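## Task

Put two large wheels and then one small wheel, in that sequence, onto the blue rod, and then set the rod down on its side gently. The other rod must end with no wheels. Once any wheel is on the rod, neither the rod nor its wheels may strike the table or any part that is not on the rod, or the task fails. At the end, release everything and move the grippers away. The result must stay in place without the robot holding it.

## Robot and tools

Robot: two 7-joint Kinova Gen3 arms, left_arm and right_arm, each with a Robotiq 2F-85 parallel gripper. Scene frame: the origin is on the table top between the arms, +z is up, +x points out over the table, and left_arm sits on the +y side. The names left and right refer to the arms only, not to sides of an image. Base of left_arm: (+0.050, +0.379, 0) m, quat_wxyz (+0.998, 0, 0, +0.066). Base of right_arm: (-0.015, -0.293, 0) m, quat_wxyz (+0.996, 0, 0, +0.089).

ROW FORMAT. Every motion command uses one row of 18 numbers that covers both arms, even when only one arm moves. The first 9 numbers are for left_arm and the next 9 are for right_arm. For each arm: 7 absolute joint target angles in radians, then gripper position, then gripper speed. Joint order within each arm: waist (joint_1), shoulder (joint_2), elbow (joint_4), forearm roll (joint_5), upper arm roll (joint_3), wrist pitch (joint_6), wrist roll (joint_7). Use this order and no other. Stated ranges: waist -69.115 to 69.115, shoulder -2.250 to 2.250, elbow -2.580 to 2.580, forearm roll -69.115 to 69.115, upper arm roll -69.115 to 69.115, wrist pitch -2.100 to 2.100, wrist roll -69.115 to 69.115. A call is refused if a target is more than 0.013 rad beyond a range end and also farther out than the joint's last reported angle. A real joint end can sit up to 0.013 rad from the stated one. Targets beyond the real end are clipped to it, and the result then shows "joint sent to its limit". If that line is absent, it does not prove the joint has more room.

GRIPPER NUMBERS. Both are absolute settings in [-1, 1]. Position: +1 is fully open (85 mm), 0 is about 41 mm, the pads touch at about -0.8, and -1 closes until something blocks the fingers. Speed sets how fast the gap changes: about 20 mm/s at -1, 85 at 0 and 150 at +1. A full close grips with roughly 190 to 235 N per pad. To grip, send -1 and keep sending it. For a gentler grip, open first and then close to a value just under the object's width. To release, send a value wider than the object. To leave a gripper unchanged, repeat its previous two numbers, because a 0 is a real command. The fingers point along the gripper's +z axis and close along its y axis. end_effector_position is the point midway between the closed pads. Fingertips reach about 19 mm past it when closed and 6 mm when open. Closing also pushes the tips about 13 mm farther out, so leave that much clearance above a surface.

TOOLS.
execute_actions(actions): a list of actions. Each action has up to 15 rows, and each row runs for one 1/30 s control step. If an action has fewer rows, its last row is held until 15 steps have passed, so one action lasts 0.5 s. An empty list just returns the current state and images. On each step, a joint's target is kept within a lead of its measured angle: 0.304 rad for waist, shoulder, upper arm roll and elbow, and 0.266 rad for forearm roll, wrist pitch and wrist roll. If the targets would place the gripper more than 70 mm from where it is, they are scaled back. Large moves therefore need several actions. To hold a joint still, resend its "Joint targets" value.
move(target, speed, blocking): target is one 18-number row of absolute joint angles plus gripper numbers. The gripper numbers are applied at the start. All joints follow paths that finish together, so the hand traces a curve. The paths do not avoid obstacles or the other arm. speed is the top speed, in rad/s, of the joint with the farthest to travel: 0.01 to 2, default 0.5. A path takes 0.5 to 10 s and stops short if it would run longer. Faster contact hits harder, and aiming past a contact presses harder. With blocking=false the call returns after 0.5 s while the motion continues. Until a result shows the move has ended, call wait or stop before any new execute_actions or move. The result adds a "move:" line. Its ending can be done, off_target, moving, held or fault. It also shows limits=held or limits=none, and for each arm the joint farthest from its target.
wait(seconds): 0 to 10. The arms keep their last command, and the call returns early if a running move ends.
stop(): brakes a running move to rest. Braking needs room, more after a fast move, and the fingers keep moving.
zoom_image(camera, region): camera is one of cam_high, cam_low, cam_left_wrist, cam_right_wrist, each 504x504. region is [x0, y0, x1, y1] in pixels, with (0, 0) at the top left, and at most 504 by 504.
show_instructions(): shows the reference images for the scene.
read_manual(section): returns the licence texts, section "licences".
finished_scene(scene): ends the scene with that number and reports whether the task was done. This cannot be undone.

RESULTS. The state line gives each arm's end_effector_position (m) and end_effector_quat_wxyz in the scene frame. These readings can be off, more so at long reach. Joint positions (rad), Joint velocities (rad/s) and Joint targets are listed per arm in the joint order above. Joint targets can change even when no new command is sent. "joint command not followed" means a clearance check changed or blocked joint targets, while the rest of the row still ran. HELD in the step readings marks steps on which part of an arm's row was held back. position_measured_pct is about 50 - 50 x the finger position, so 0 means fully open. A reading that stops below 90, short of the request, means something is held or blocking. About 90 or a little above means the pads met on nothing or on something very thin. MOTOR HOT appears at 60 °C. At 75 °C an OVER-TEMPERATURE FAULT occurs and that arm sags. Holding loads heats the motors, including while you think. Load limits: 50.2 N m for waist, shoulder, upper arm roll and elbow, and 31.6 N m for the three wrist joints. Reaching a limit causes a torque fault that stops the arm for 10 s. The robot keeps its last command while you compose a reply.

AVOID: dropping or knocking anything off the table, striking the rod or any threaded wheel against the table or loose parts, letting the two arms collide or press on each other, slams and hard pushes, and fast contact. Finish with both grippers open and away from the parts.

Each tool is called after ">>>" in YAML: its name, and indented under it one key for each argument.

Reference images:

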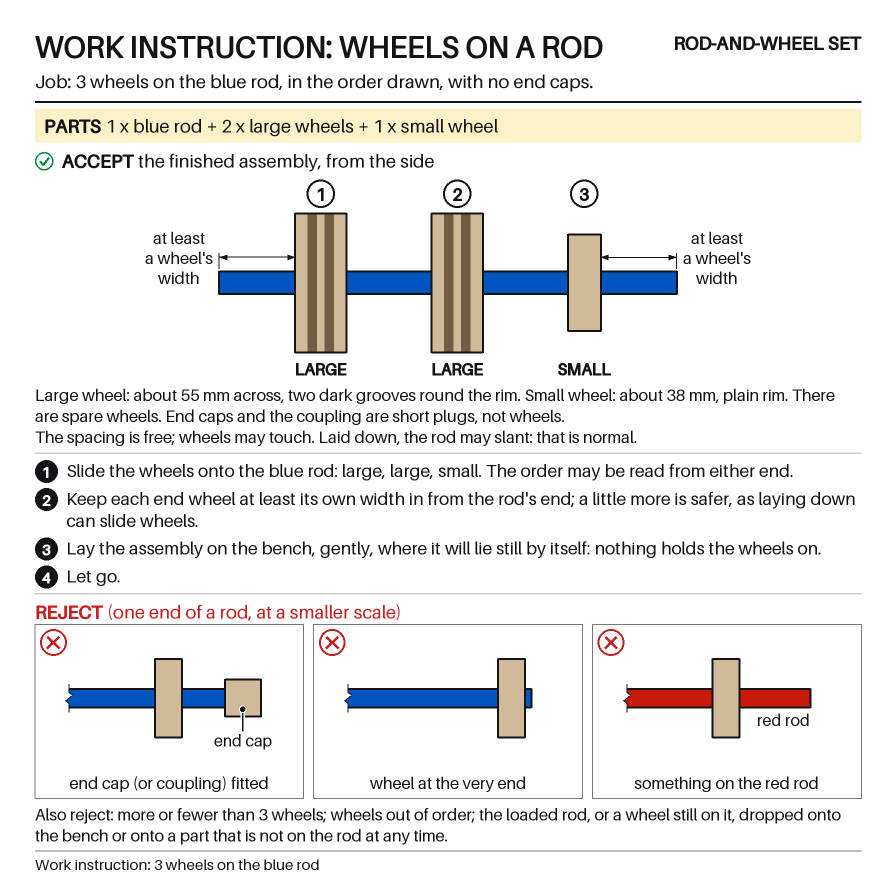

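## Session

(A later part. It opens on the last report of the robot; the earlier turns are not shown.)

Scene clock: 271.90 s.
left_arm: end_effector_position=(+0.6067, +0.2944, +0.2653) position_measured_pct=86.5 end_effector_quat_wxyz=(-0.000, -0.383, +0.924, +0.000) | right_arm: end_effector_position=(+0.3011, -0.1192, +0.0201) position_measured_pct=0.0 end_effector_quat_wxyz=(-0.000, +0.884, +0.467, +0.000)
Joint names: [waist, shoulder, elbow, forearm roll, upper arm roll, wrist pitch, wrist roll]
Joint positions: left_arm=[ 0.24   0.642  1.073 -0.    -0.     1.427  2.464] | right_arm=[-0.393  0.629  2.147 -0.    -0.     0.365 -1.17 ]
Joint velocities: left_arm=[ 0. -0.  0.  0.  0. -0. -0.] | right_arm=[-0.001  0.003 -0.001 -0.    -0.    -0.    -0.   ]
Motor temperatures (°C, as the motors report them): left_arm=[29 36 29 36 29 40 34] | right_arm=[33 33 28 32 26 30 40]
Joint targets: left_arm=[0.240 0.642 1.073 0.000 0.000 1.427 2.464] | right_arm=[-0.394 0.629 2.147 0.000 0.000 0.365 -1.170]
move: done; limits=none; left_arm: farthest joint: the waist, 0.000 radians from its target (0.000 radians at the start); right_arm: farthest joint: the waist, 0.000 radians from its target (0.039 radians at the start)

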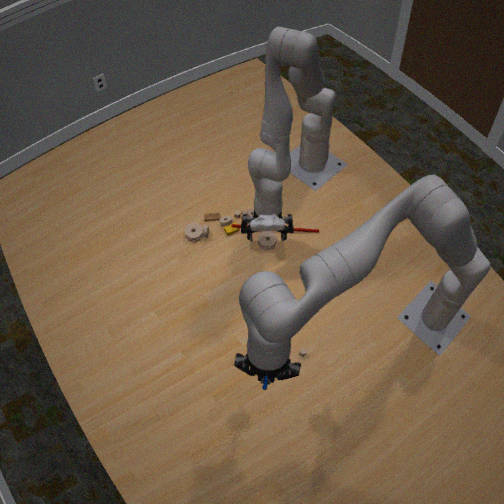

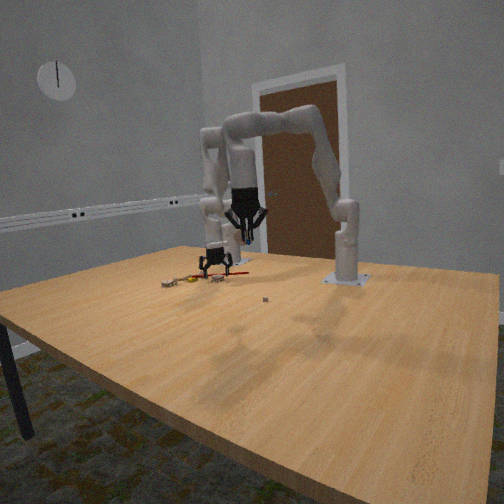

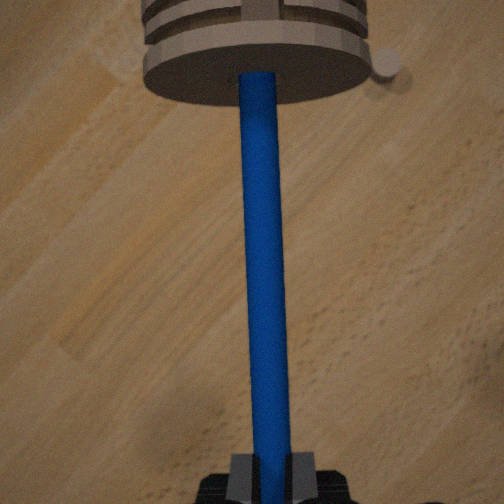

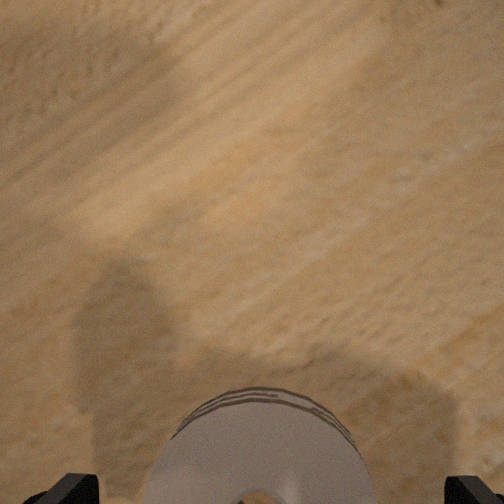

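>>> move:
  target: [0.2397,0.6416,1.0732,0,0,1.4268,2.464,-1,0, -0.3935,0.6294,2.1472,0,0,0.365,-1.17,-1,0]
  speed: 0.3

>>> move:
  target: [0.2397,0.6416,1.0732,0,0,1.4268,2.464,-1,0, -0.3935,0.4831,2.0971,0,0,0.5614,-1.17,-1,0]
  speed: 0.5

>>> move:
  target: [0.2397,0.6416,1.0732,0,0,1.4268,2.464,-1,0, -0.607,0.9655,2.1475,0,0,-1.5422,-1.5708,-1,0]
  speed: 1.0

Scene clock: 278.40 s.
left_arm: end_effector_position=(+0.6067, +0.2944, +0.2653) position_measured_pct=86.5 end_effector_quat_wxyz=(-0.000, -0.383, +0.924, +0.000) | right_arm: end_effector_position=(+0.3010, -0.1191, +0.0210) position_measured_pct=39.3 end_effector_quat_wxyz=(-0.000, +0.884, +0.468, +0.000)
Joint names: [waist, shoulder, elbow, forearm roll, upper arm roll, wrist pitch, wrist roll]
Joint positions: left_arm=[ 0.24   0.642  1.073 -0.    -0.     1.427  2.464] | right_arm=[-0.394  0.626  2.148 -0.    -0.     0.366 -1.17 ]
Joint velocities: left_arm=[ 0.    -0.001  0.     0.    -0.    -0.     0.   ] | right_arm=[ 0.    -0.     0.001 -0.    -0.    -0.     0.   ]
Motor temperatures (°C, as the motors report them): left_arm=[29 36 29 36 29 40 34] | right_arm=[33 33 28 32 26 30 40]
Joint targets: left_arm=[0.240 0.642 1.073 0.000 0.000 1.427 2.464] | right_arm=[-0.394 0.629 2.147 0.000 0.000 0.365 -1.170]
move: done; limits=none; left_arm: farthest joint: the waist, 0.000 radians from its target (0.000 radians at the start); right_arm: farthest joint: the shoulder, 0.003 radians from its target (0.000 radians at the start)

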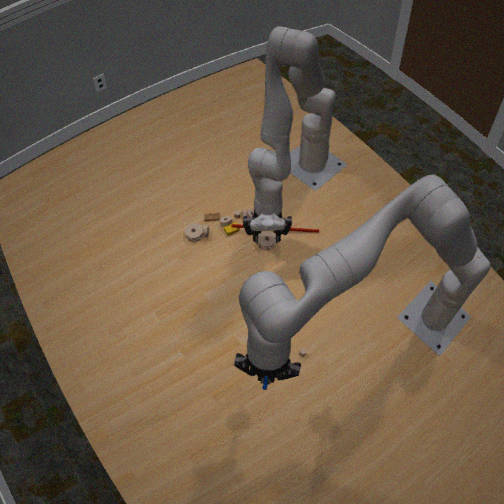

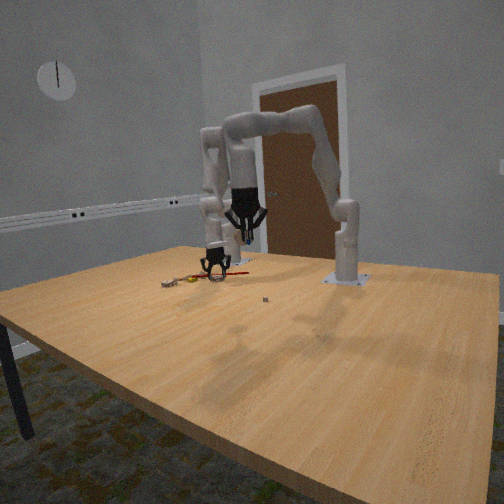

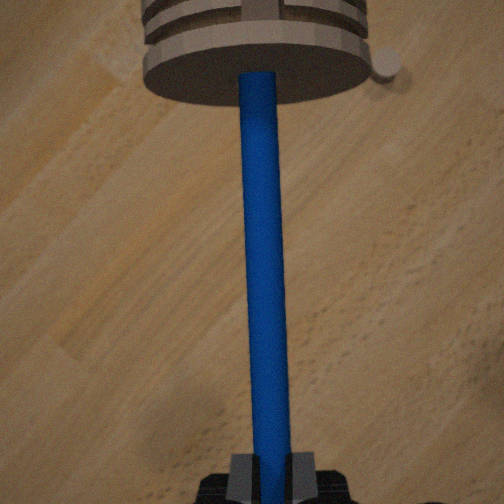

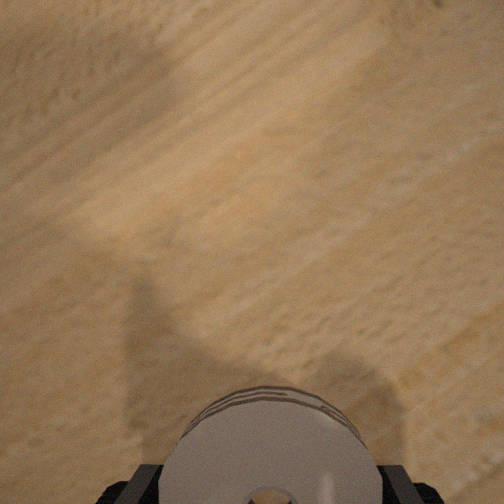

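Scene clock: 279.33 s.
left_arm: end_effector_position=(+0.6067, +0.2944, +0.2653) position_measured_pct=86.5 end_effector_quat_wxyz=(-0.000, -0.383, +0.924, +0.000) | right_arm: end_effector_position=(+0.3034, -0.1176, +0.0799) position_measured_pct=39.3 end_effector_quat_wxyz=(+0.000, +0.884, +0.468, -0.000)
Joint names: [waist, shoulder, elbow, forearm roll, upper arm roll, wrist pitch, wrist roll]
Joint positions: left_arm=[ 0.24   0.642  1.073 -0.    -0.     1.427  2.464] | right_arm=[-0.393  0.483  2.097  0.     0.     0.561 -1.17 ]
Joint velocities: left_arm=[ 0.    -0.    -0.     0.001  0.    -0.    -0.001] | right_arm=[ 0.    -0.002 -0.001 -0.     0.     0.     0.   ]
Motor temperatures (°C, as the motors report them): left_arm=[29 36 29 36 29 40 34] | right_arm=[33 33 28 32 26 30 40]
Joint targets: left_arm=[0.240 0.642 1.073 0.000 0.000 1.427 2.464] | right_arm=[-0.394 0.483 2.097 0.000 0.000 0.561 -1.170]
move: done; limits=none; left_arm: farthest joint: the waist, 0.000 radians from its target (0.000 radians at the start); right_arm: farthest joint: the waist, 0.000 radians from its target (0.000 radians at the start)

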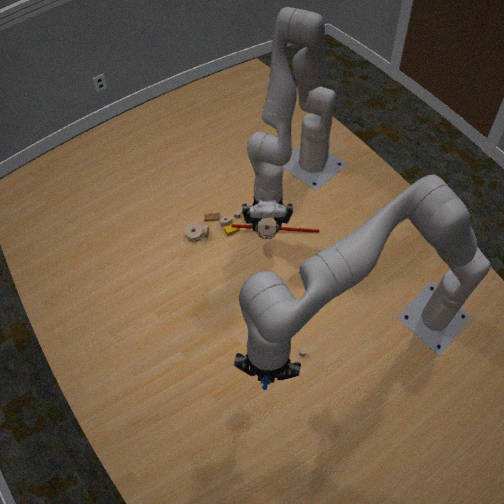

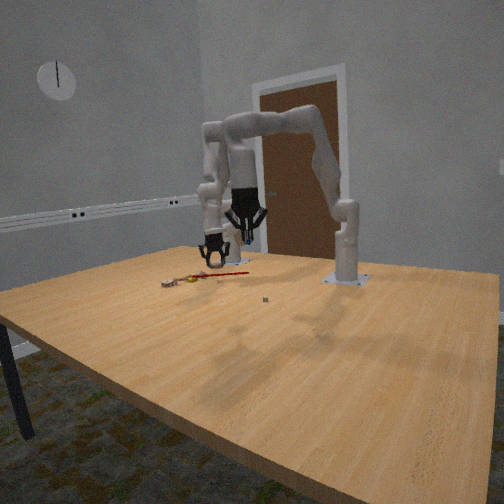

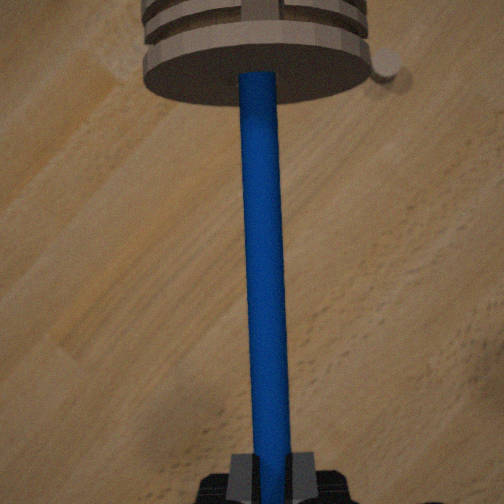

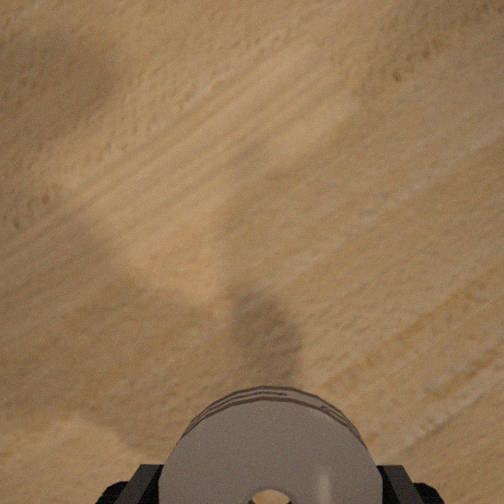

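Scene clock: 282.03 s.
left_arm: end_effector_position=(+0.6067, +0.2944, +0.2653) position_measured_pct=86.5 end_effector_quat_wxyz=(-0.000, -0.383, +0.924, +0.000) | right_arm: end_effector_position=(+0.4736, +0.1605, +0.2102) position_measured_pct=39.3 end_effector_quat_wxyz=(-0.271, +0.653, +0.271, +0.653)
Joint names: [waist, shoulder, elbow, forearm roll, upper arm roll, wrist pitch, wrist roll]
Joint positions: left_arm=[ 0.24   0.642  1.073 -0.    -0.     1.427  2.464] | right_arm=[-0.607  0.965  2.148  0.    -0.    -1.542 -1.571]
Joint velocities: left_arm=[ 0.001 -0.001  0.     0.001  0.     0.    -0.   ] | right_arm=[-0.     0.003  0.001 -0.     0.    -0.    -0.   ]
Motor temperatures (°C, as the motors report them): left_arm=[29 36 29 36 29 40 34] | right_arm=[33 33 28 32 26 30 40]
Joint targets: left_arm=[0.240 0.642 1.073 0.000 0.000 1.427 2.464] | right_arm=[-0.607 0.966 2.147 0.000 0.000 -1.542 -1.571]
move: done; limits=none; left_arm: farthest joint: the waist, 0.000 radians from its target (0.000 radians at the start); right_arm: farthest joint: the waist, 0.000 radians from its target (0.214 radians at the start)

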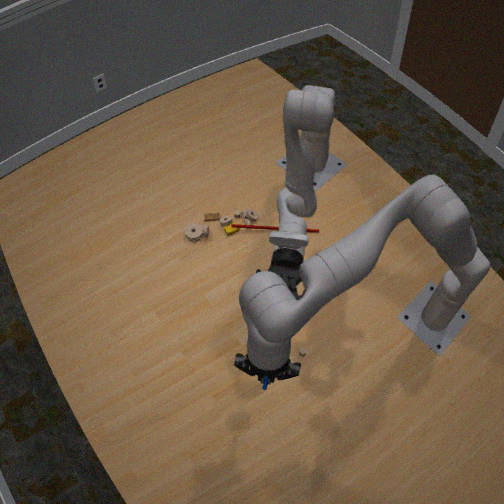

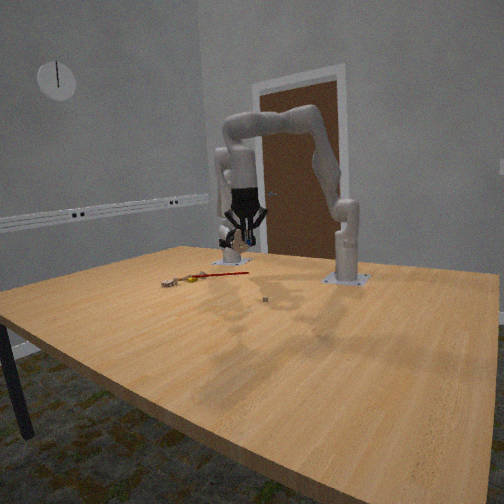

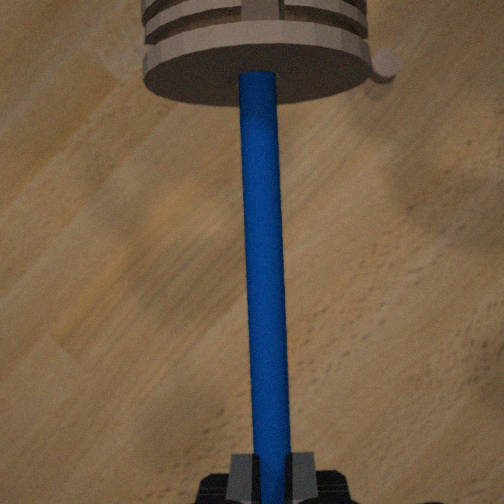

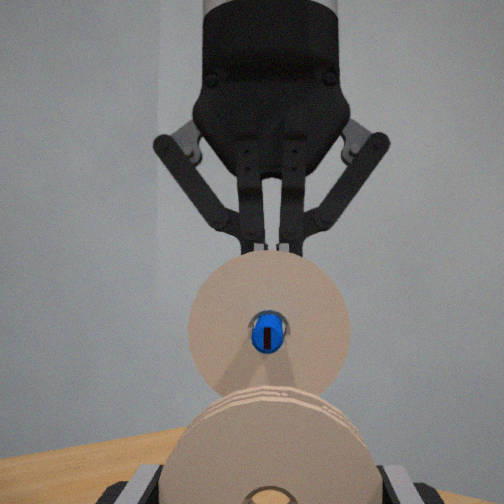

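>>> zoom_image:
  camera: "cam_right_wrist"
  region: [140, 300, 400, 504]

Region (140, 300, 400, 504) of cam_right_wrist's 504x504 image, scaled by 1.938; it fills the top 395 rows of this view, and the rest is white.

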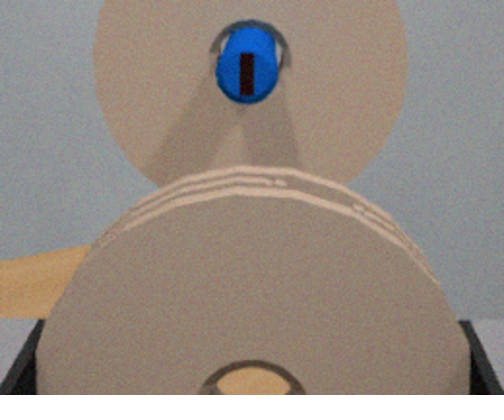

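>>> move:
  target: [0.2397,0.6416,1.0732,0,0,1.4268,2.464,-1,0, -0.607,0.8516,2.1674,0,0,-1.4482,-1.5708,-1,0]
  speed: 0.3

>>> move:
  target: [0.2397,0.6416,1.0732,0,0,1.4268,2.464,-1,0, -0.607,0.8682,2.0525,0,0,-1.3499,-1.5708,-1,0]
  speed: 0.1

Scene clock: 286.33 s.
left_arm: end_effector_position=(+0.6067, +0.2944, +0.2653) position_measured_pct=86.5 end_effector_quat_wxyz=(-0.000, -0.383, +0.924, +0.000) | right_arm: end_effector_position=(+0.4736, +0.1606, +0.2498) position_measured_pct=39.3 end_effector_quat_wxyz=(-0.271, +0.653, +0.271, +0.653)
Joint names: [waist, shoulder, elbow, forearm roll, upper arm roll, wrist pitch, wrist roll]
Joint positions: left_arm=[ 0.24   0.642  1.073 -0.    -0.     1.427  2.464] | right_arm=[-0.607  0.852  2.167 -0.     0.    -1.448 -1.571]
Joint velocities: left_arm=[ 0.001 -0.001  0.    -0.     0.     0.     0.001] | right_arm=[-0.    -0.003  0.    -0.     0.     0.    -0.   ]
Motor temperatures (°C, as the motors report them): left_arm=[29 36 29 36 29 40 34] | right_arm=[33 33 28 32 26 30 40]
Joint targets: left_arm=[0.240 0.642 1.073 0.000 0.000 1.427 2.464] | right_arm=[-0.607 0.852 2.167 0.000 0.000 -1.448 -1.571]
move: done; limits=none; left_arm: farthest joint: the waist, 0.000 radians from its target (0.000 radians at the start); right_arm: farthest joint: the waist, 0.000 radians from its target (0.000 radians at the start)

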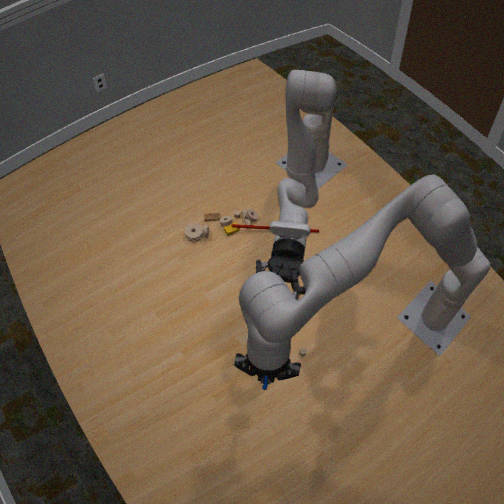

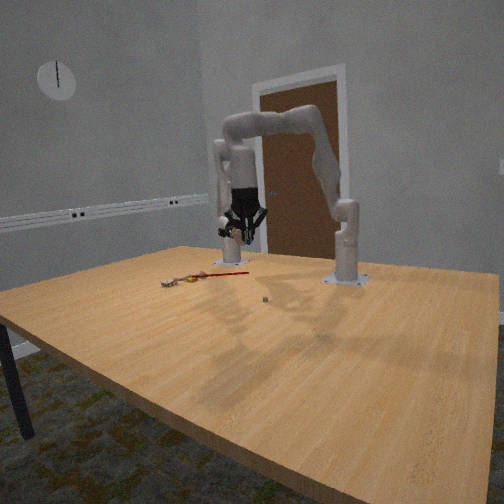

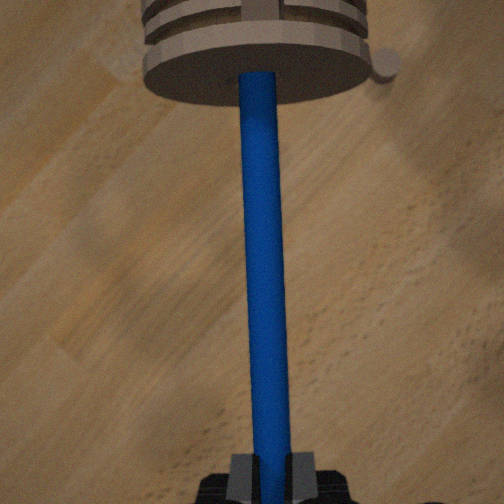

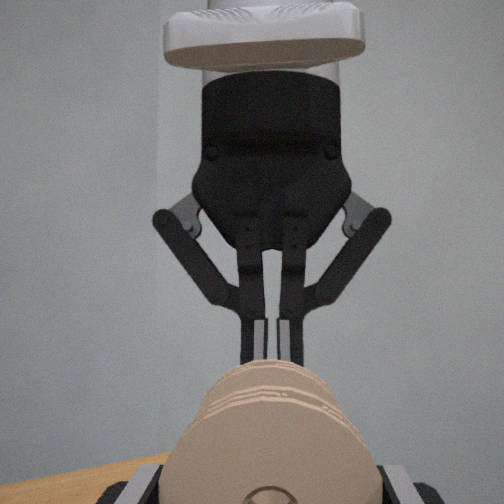

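Scene clock: 287.80 s.
left_arm: end_effector_position=(+0.6067, +0.2943, +0.2654) position_measured_pct=86.5 end_effector_quat_wxyz=(-0.000, -0.383, +0.924, +0.000) | right_arm: end_effector_position=(+0.4982, +0.1854, +0.2500) position_measured_pct=39.3 end_effector_quat_wxyz=(-0.271, +0.653, +0.271, +0.653)
Joint names: [waist, shoulder, elbow, forearm roll, upper arm roll, wrist pitch, wrist roll]
Joint positions: left_arm=[ 0.24   0.642  1.073 -0.    -0.     1.427  2.464] | right_arm=[-0.607  0.868  2.053  0.    -0.    -1.35  -1.571]
Joint velocities: left_arm=[ 0.001  0.001  0.    -0.001  0.     0.    -0.   ] | right_arm=[ 0.     0.    -0.002  0.    -0.     0.    -0.   ]
Motor temperatures (°C, as the motors report them): left_arm=[29 36 29 36 29 40 34] | right_arm=[33 33 28 32 26 30 40]
Joint targets: left_arm=[0.240 0.642 1.073 0.000 0.000 1.427 2.464] | right_arm=[-0.607 0.868 2.053 0.000 0.000 -1.350 -1.571]
move: done; limits=none; left_arm: farthest joint: the waist, 0.000 radians from its target (0.000 radians at the start); right_arm: farthest joint: the waist, 0.000 radians from its target (0.000 radians at the start)

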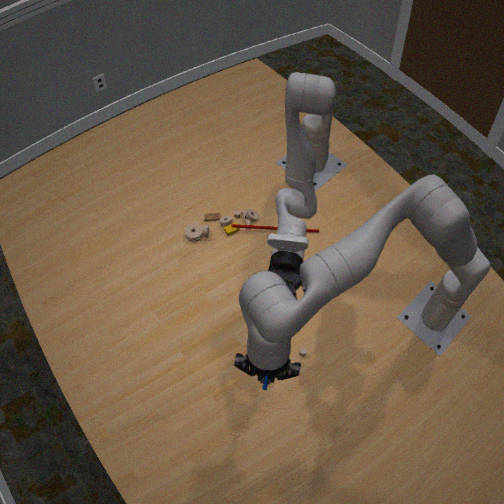

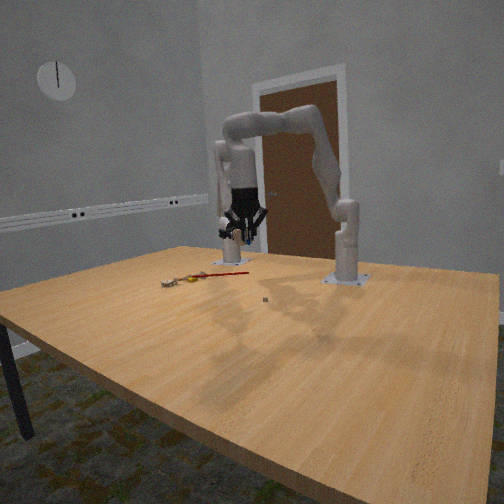

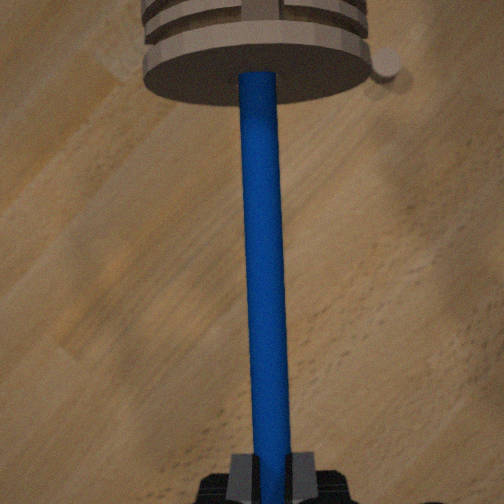

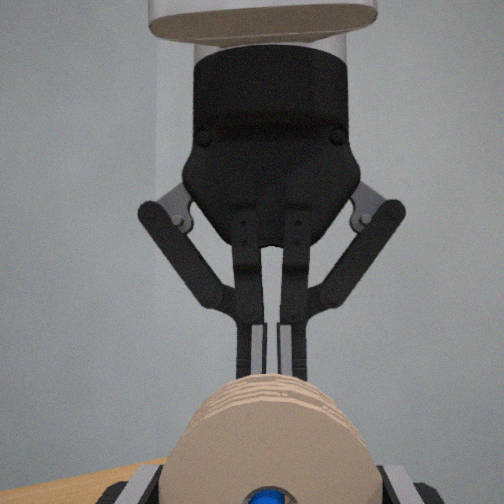

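Through. Push on.

>>> move:
  target: [0.2397,0.6416,1.0732,0,0,1.4268,2.464,-1,0, -0.607,0.8923,1.9342,0,0,-1.2557,-1.5708,-1,0]
  speed: 0.08

Scene clock: 290.60 s.
left_arm: end_effector_position=(+0.6068, +0.2944, +0.2654) position_measured_pct=86.5 end_effector_quat_wxyz=(+0.000, -0.383, +0.924, +0.000) | right_arm: end_effector_position=(+0.5230, +0.2101, +0.2500) position_measured_pct=39.3 end_effector_quat_wxyz=(-0.271, +0.653, +0.271, +0.653)
Joint names: [waist, shoulder, elbow, forearm roll, upper arm roll, wrist pitch, wrist roll]
Joint positions: left_arm=[ 0.24   0.642  1.073 -0.    -0.     1.427  2.464] | right_arm=[-0.607  0.892  1.934  0.    -0.    -1.256 -1.571]
Joint velocities: left_arm=[-0.     0.001  0.     0.    -0.    -0.     0.   ] | right_arm=[ 0.001  0.001 -0.    -0.    -0.     0.     0.   ]
Motor temperatures (°C, as the motors report them): left_arm=[29 36 29 36 29 40 34] | right_arm=[33 33 28 32 26 30 40]
Joint targets: left_arm=[0.240 0.642 1.073 0.000 0.000 1.427 2.464] | right_arm=[-0.607 0.892 1.934 0.000 0.000 -1.256 -1.571]
move: done; limits=none; left_arm: farthest joint: the waist, 0.000 radians from its target (0.000 radians at the start); right_arm: farthest joint: the waist, 0.000 radians from its target (0.000 radians at the start)

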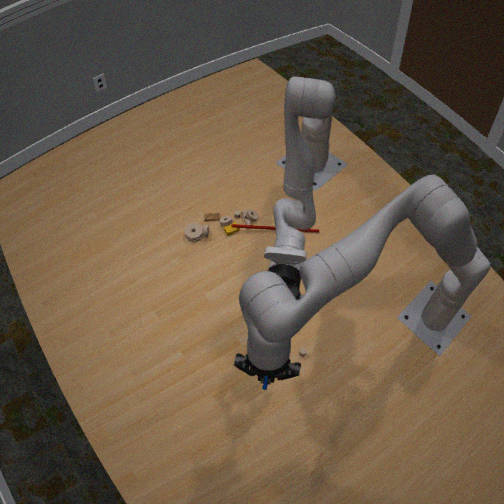

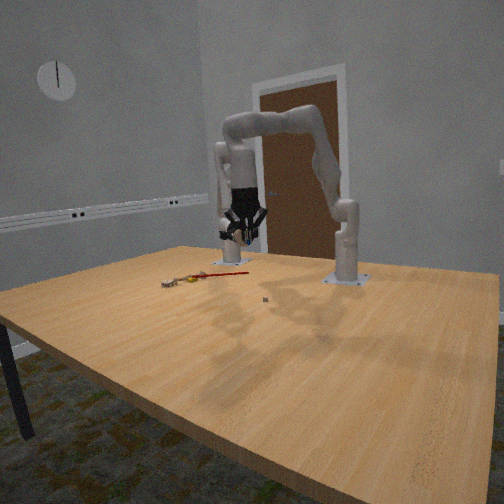

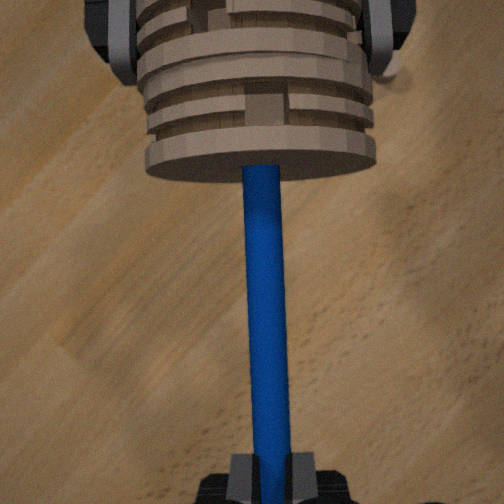

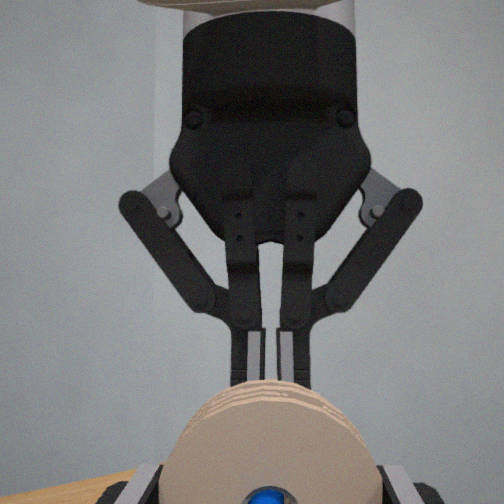

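>>> move:
  target: [0.2397,0.6416,1.0732,0,0,1.4268,2.464,-1,0, -0.607,0.8923,1.9342,0,0,-1.2557,-1.5708,0.6,-0.5]
  speed: 0.1

>>> move:
  target: [0.2397,0.6416,1.0732,0,0,1.4268,2.464,-1,0, -0.607,0.8516,2.1674,0,0,-1.4482,-1.5708,0.6,0]
  speed: 0.3

>>> move:
  target: [0.2397,0.6416,1.0732,0,0,1.4268,2.464,-1,0, -0.0129,0.5312,2.0501,0,0,0.5603,-0.156,0.25,0]
  speed: 1.0

Scene clock: 308.00 s.
left_arm: end_effector_position=(+0.6067, +0.2944, +0.2652) position_measured_pct=86.5 end_effector_quat_wxyz=(-0.000, -0.383, +0.924, +0.000) | right_arm: end_effector_position=(+0.5230, +0.2101, +0.2500) position_measured_pct=19.8 end_effector_quat_wxyz=(-0.271, +0.653, +0.271, +0.653)
Joint names: [waist, shoulder, elbow, forearm roll, upper arm roll, wrist pitch, wrist roll]
Joint positions: left_arm=[ 0.24   0.642  1.073 -0.    -0.     1.427  2.464] | right_arm=[-0.607  0.892  1.934 -0.     0.    -1.256 -1.571]
Joint velocities: left_arm=[ 0.     0.     0.    -0.001  0.     0.001 -0.002] | right_arm=[ 0.001  0.    -0.001 -0.     0.     0.     0.   ]
Motor temperatures (°C, as the motors report them): left_arm=[29 36 29 36 29 40 34] | right_arm=[33 33 28 32 26 30 40]
Joint targets: left_arm=[0.240 0.642 1.073 0.000 0.000 1.427 2.464] | right_arm=[-0.607 0.892 1.934 0.000 0.000 -1.256 -1.571]
move: done; limits=none; left_arm: farthest joint: the waist, 0.000 radians from its target (0.000 radians at the start); right_arm: farthest joint: the waist, 0.000 radians from its target (0.000 radians at the start)

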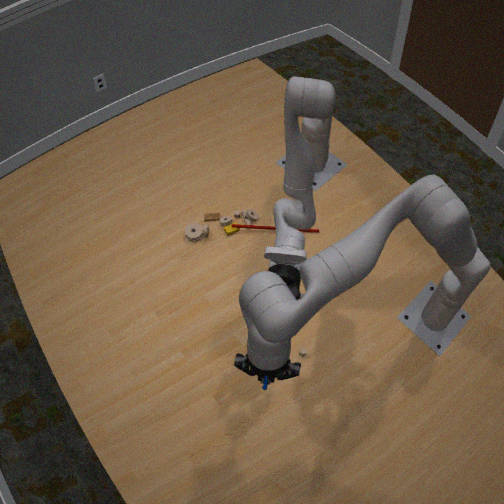

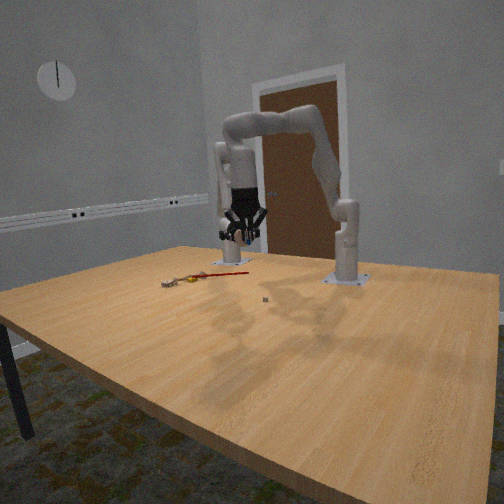

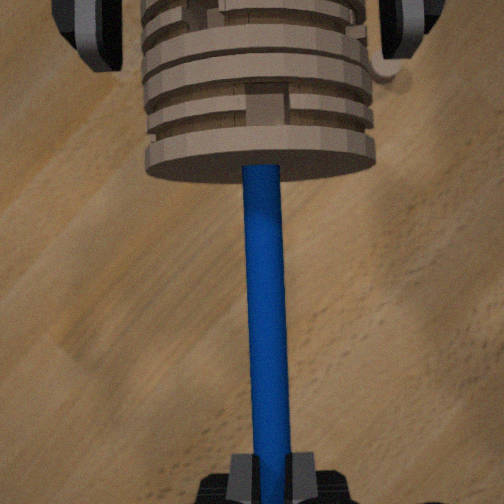

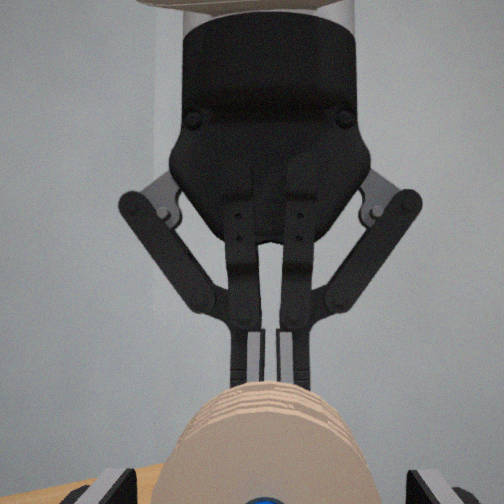

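Scene clock: 309.20 s.
left_arm: end_effector_position=(+0.6067, +0.2944, +0.2652) position_measured_pct=86.5 end_effector_quat_wxyz=(-0.000, -0.383, +0.924, +0.000) | right_arm: end_effector_position=(+0.4736, +0.1606, +0.2499) position_measured_pct=19.8 end_effector_quat_wxyz=(-0.271, +0.653, +0.271, +0.653)
Joint names: [waist, shoulder, elbow, forearm roll, upper arm roll, wrist pitch, wrist roll]
Joint positions: left_arm=[ 0.24   0.642  1.073 -0.    -0.     1.427  2.464] | right_arm=[-0.607  0.852  2.167  0.    -0.    -1.448 -1.571]
Joint velocities: left_arm=[ 0.     0.     0.     0.001 -0.    -0.     0.   ] | right_arm=[-0.    -0.001  0.001  0.     0.    -0.     0.   ]
Motor temperatures (°C, as the motors report them): left_arm=[29 36 29 36 29 40 34] | right_arm=[33 33 28 32 26 30 40]
Joint targets: left_arm=[0.240 0.642 1.073 0.000 0.000 1.427 2.464] | right_arm=[-0.607 0.852 2.167 0.000 0.000 -1.448 -1.571]
move: done; limits=none; left_arm: farthest joint: the waist, 0.000 radians from its target (0.000 radians at the start); right_arm: farthest joint: the waist, 0.000 radians from its target (0.000 radians at the start)

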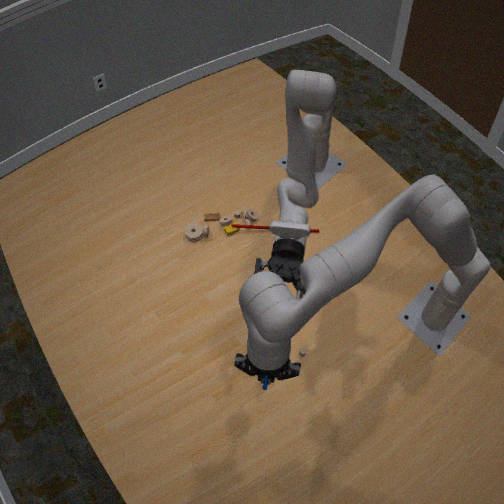

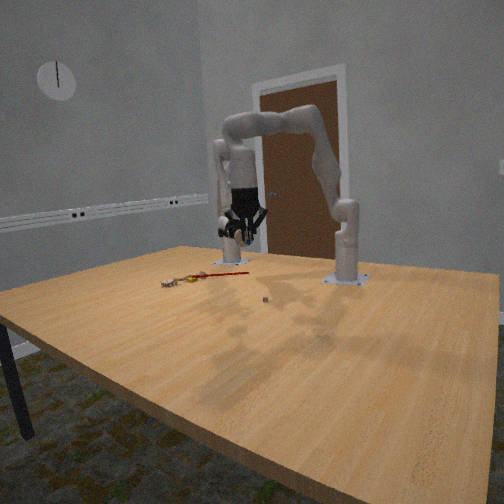

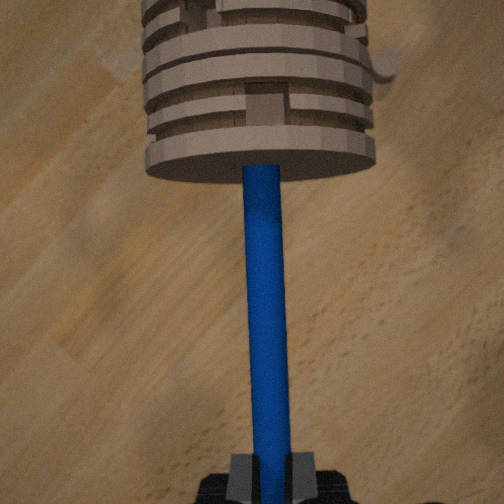

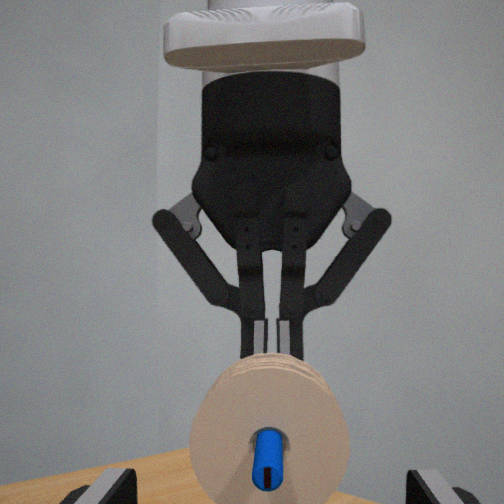

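Scene clock: 311.80 s.
left_arm: end_effector_position=(+0.6067, +0.2944, +0.2652) position_measured_pct=86.5 end_effector_quat_wxyz=(-0.000, -0.383, +0.924, +0.000) | right_arm: end_effector_position=(+0.3629, -0.2450, +0.0699) position_measured_pct=37.7 end_effector_quat_wxyz=(-0.000, +0.694, +0.720, -0.000)
Joint names: [waist, shoulder, elbow, forearm roll, upper arm roll, wrist pitch, wrist roll]
Joint positions: left_arm=[ 0.24   0.642  1.073 -0.    -0.     1.427  2.464] | right_arm=[-0.013  0.531  2.05   0.     0.     0.56  -0.156]
Joint velocities: left_arm=[-0.001  0.    -0.     0.001  0.     0.     0.   ] | right_arm=[ 0.003 -0.001 -0.001  0.    -0.     0.     0.   ]
Motor temperatures (°C, as the motors report them): left_arm=[29 36 29 36 29 40 34] | right_arm=[33 33 28 32 26 30 40]
Joint targets: left_arm=[0.240 0.642 1.073 0.000 0.000 1.427 2.464] | right_arm=[-0.013 0.531 2.050 0.000 0.000 0.560 -0.156]
move: done; limits=none; left_arm: farthest joint: the waist, 0.000 radians from its target (0.000 radians at the start); right_arm: farthest joint: the waist, 0.000 radians from its target (0.594 radians at the start)

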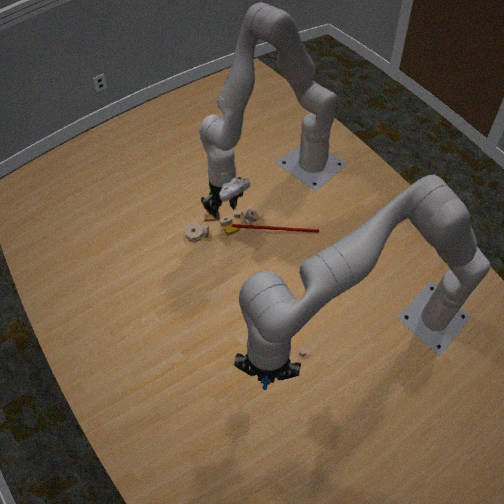

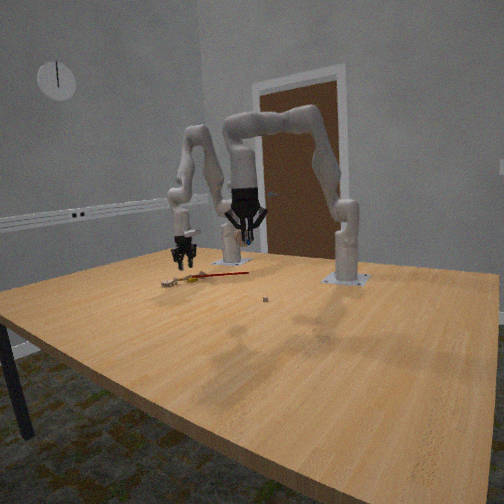

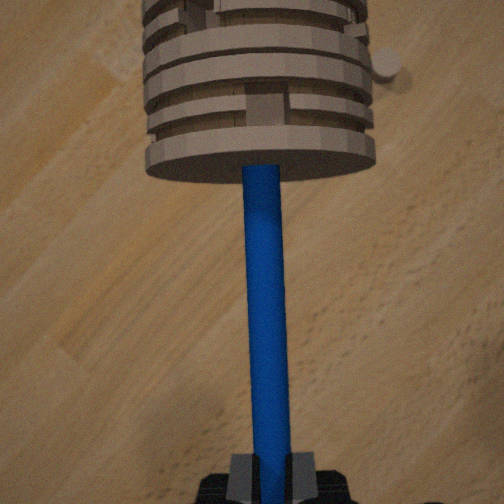

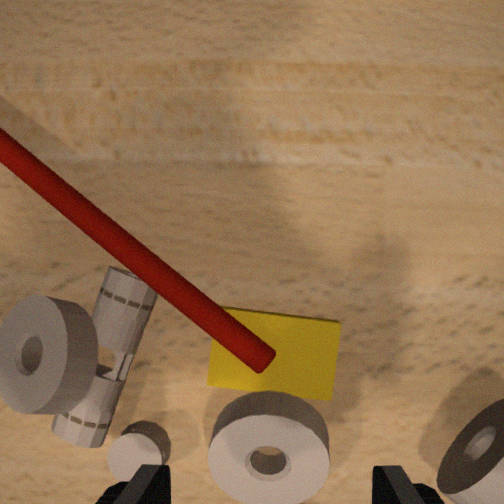

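>>> move:
  target: [0.2397,0.6416,1.0732,0,0,1.4268,2.464,-1,0, -0.0052,0.6011,2.0721,0,0,0.4684,-0.148,0.17,0]
  speed: 0.3

Scene clock: 324.23 s.
left_arm: end_effector_position=(+0.6067, +0.2944, +0.2652) position_measured_pct=86.5 end_effector_quat_wxyz=(-0.000, -0.383, +0.924, +0.000) | right_arm: end_effector_position=(+0.3631, -0.2481, +0.0401) position_measured_pct=41.7 end_effector_quat_wxyz=(+0.000, +0.694, +0.720, +0.000)
Joint names: [waist, shoulder, elbow, forearm roll, upper arm roll, wrist pitch, wrist roll]
Joint positions: left_arm=[ 0.24   0.642  1.073 -0.    -0.     1.427  2.464] | right_arm=[-0.005  0.601  2.072  0.     0.     0.468 -0.148]
Joint velocities: left_arm=[-0.    -0.001  0.     0.    -0.    -0.001 -0.   ] | right_arm=[ 0.     0.002 -0.001 -0.    -0.    -0.    -0.   ]
Motor temperatures (°C, as the motors report them): left_arm=[29 36 29 36 29 40 34] | right_arm=[33 33 28 32 26 30 40]
Joint targets: left_arm=[0.240 0.642 1.073 0.000 0.000 1.427 2.464] | right_arm=[-0.005 0.601 2.072 0.000 0.000 0.468 -0.148]
move: done; limits=none; left_arm: farthest joint: the waist, 0.000 radians from its target (0.000 radians at the start); right_arm: farthest joint: the waist, 0.000 radians from its target (0.008 radians at the start)

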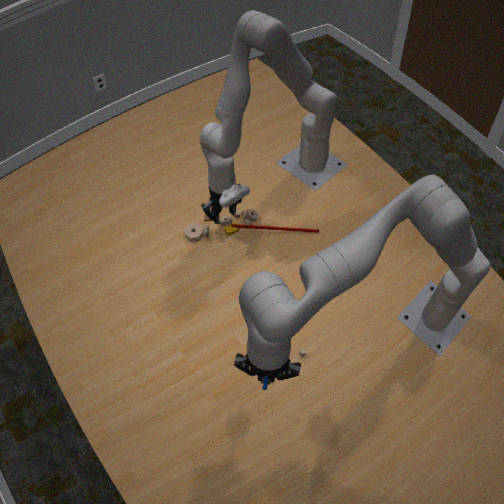

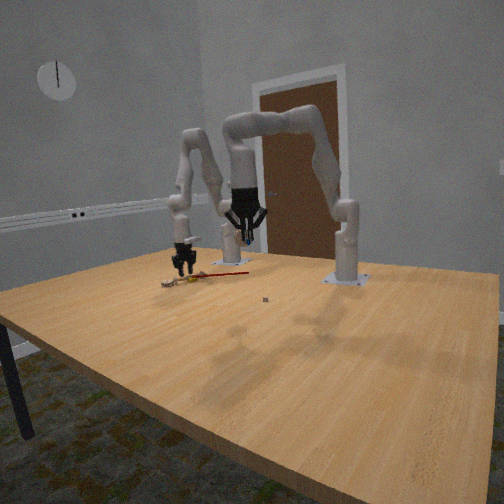

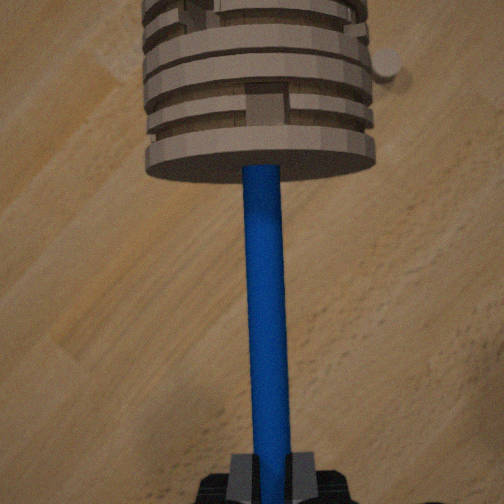

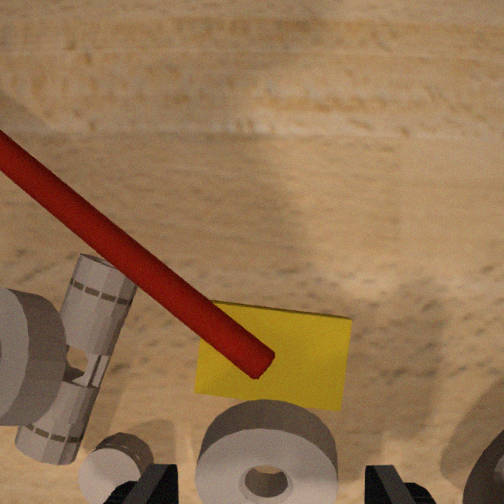

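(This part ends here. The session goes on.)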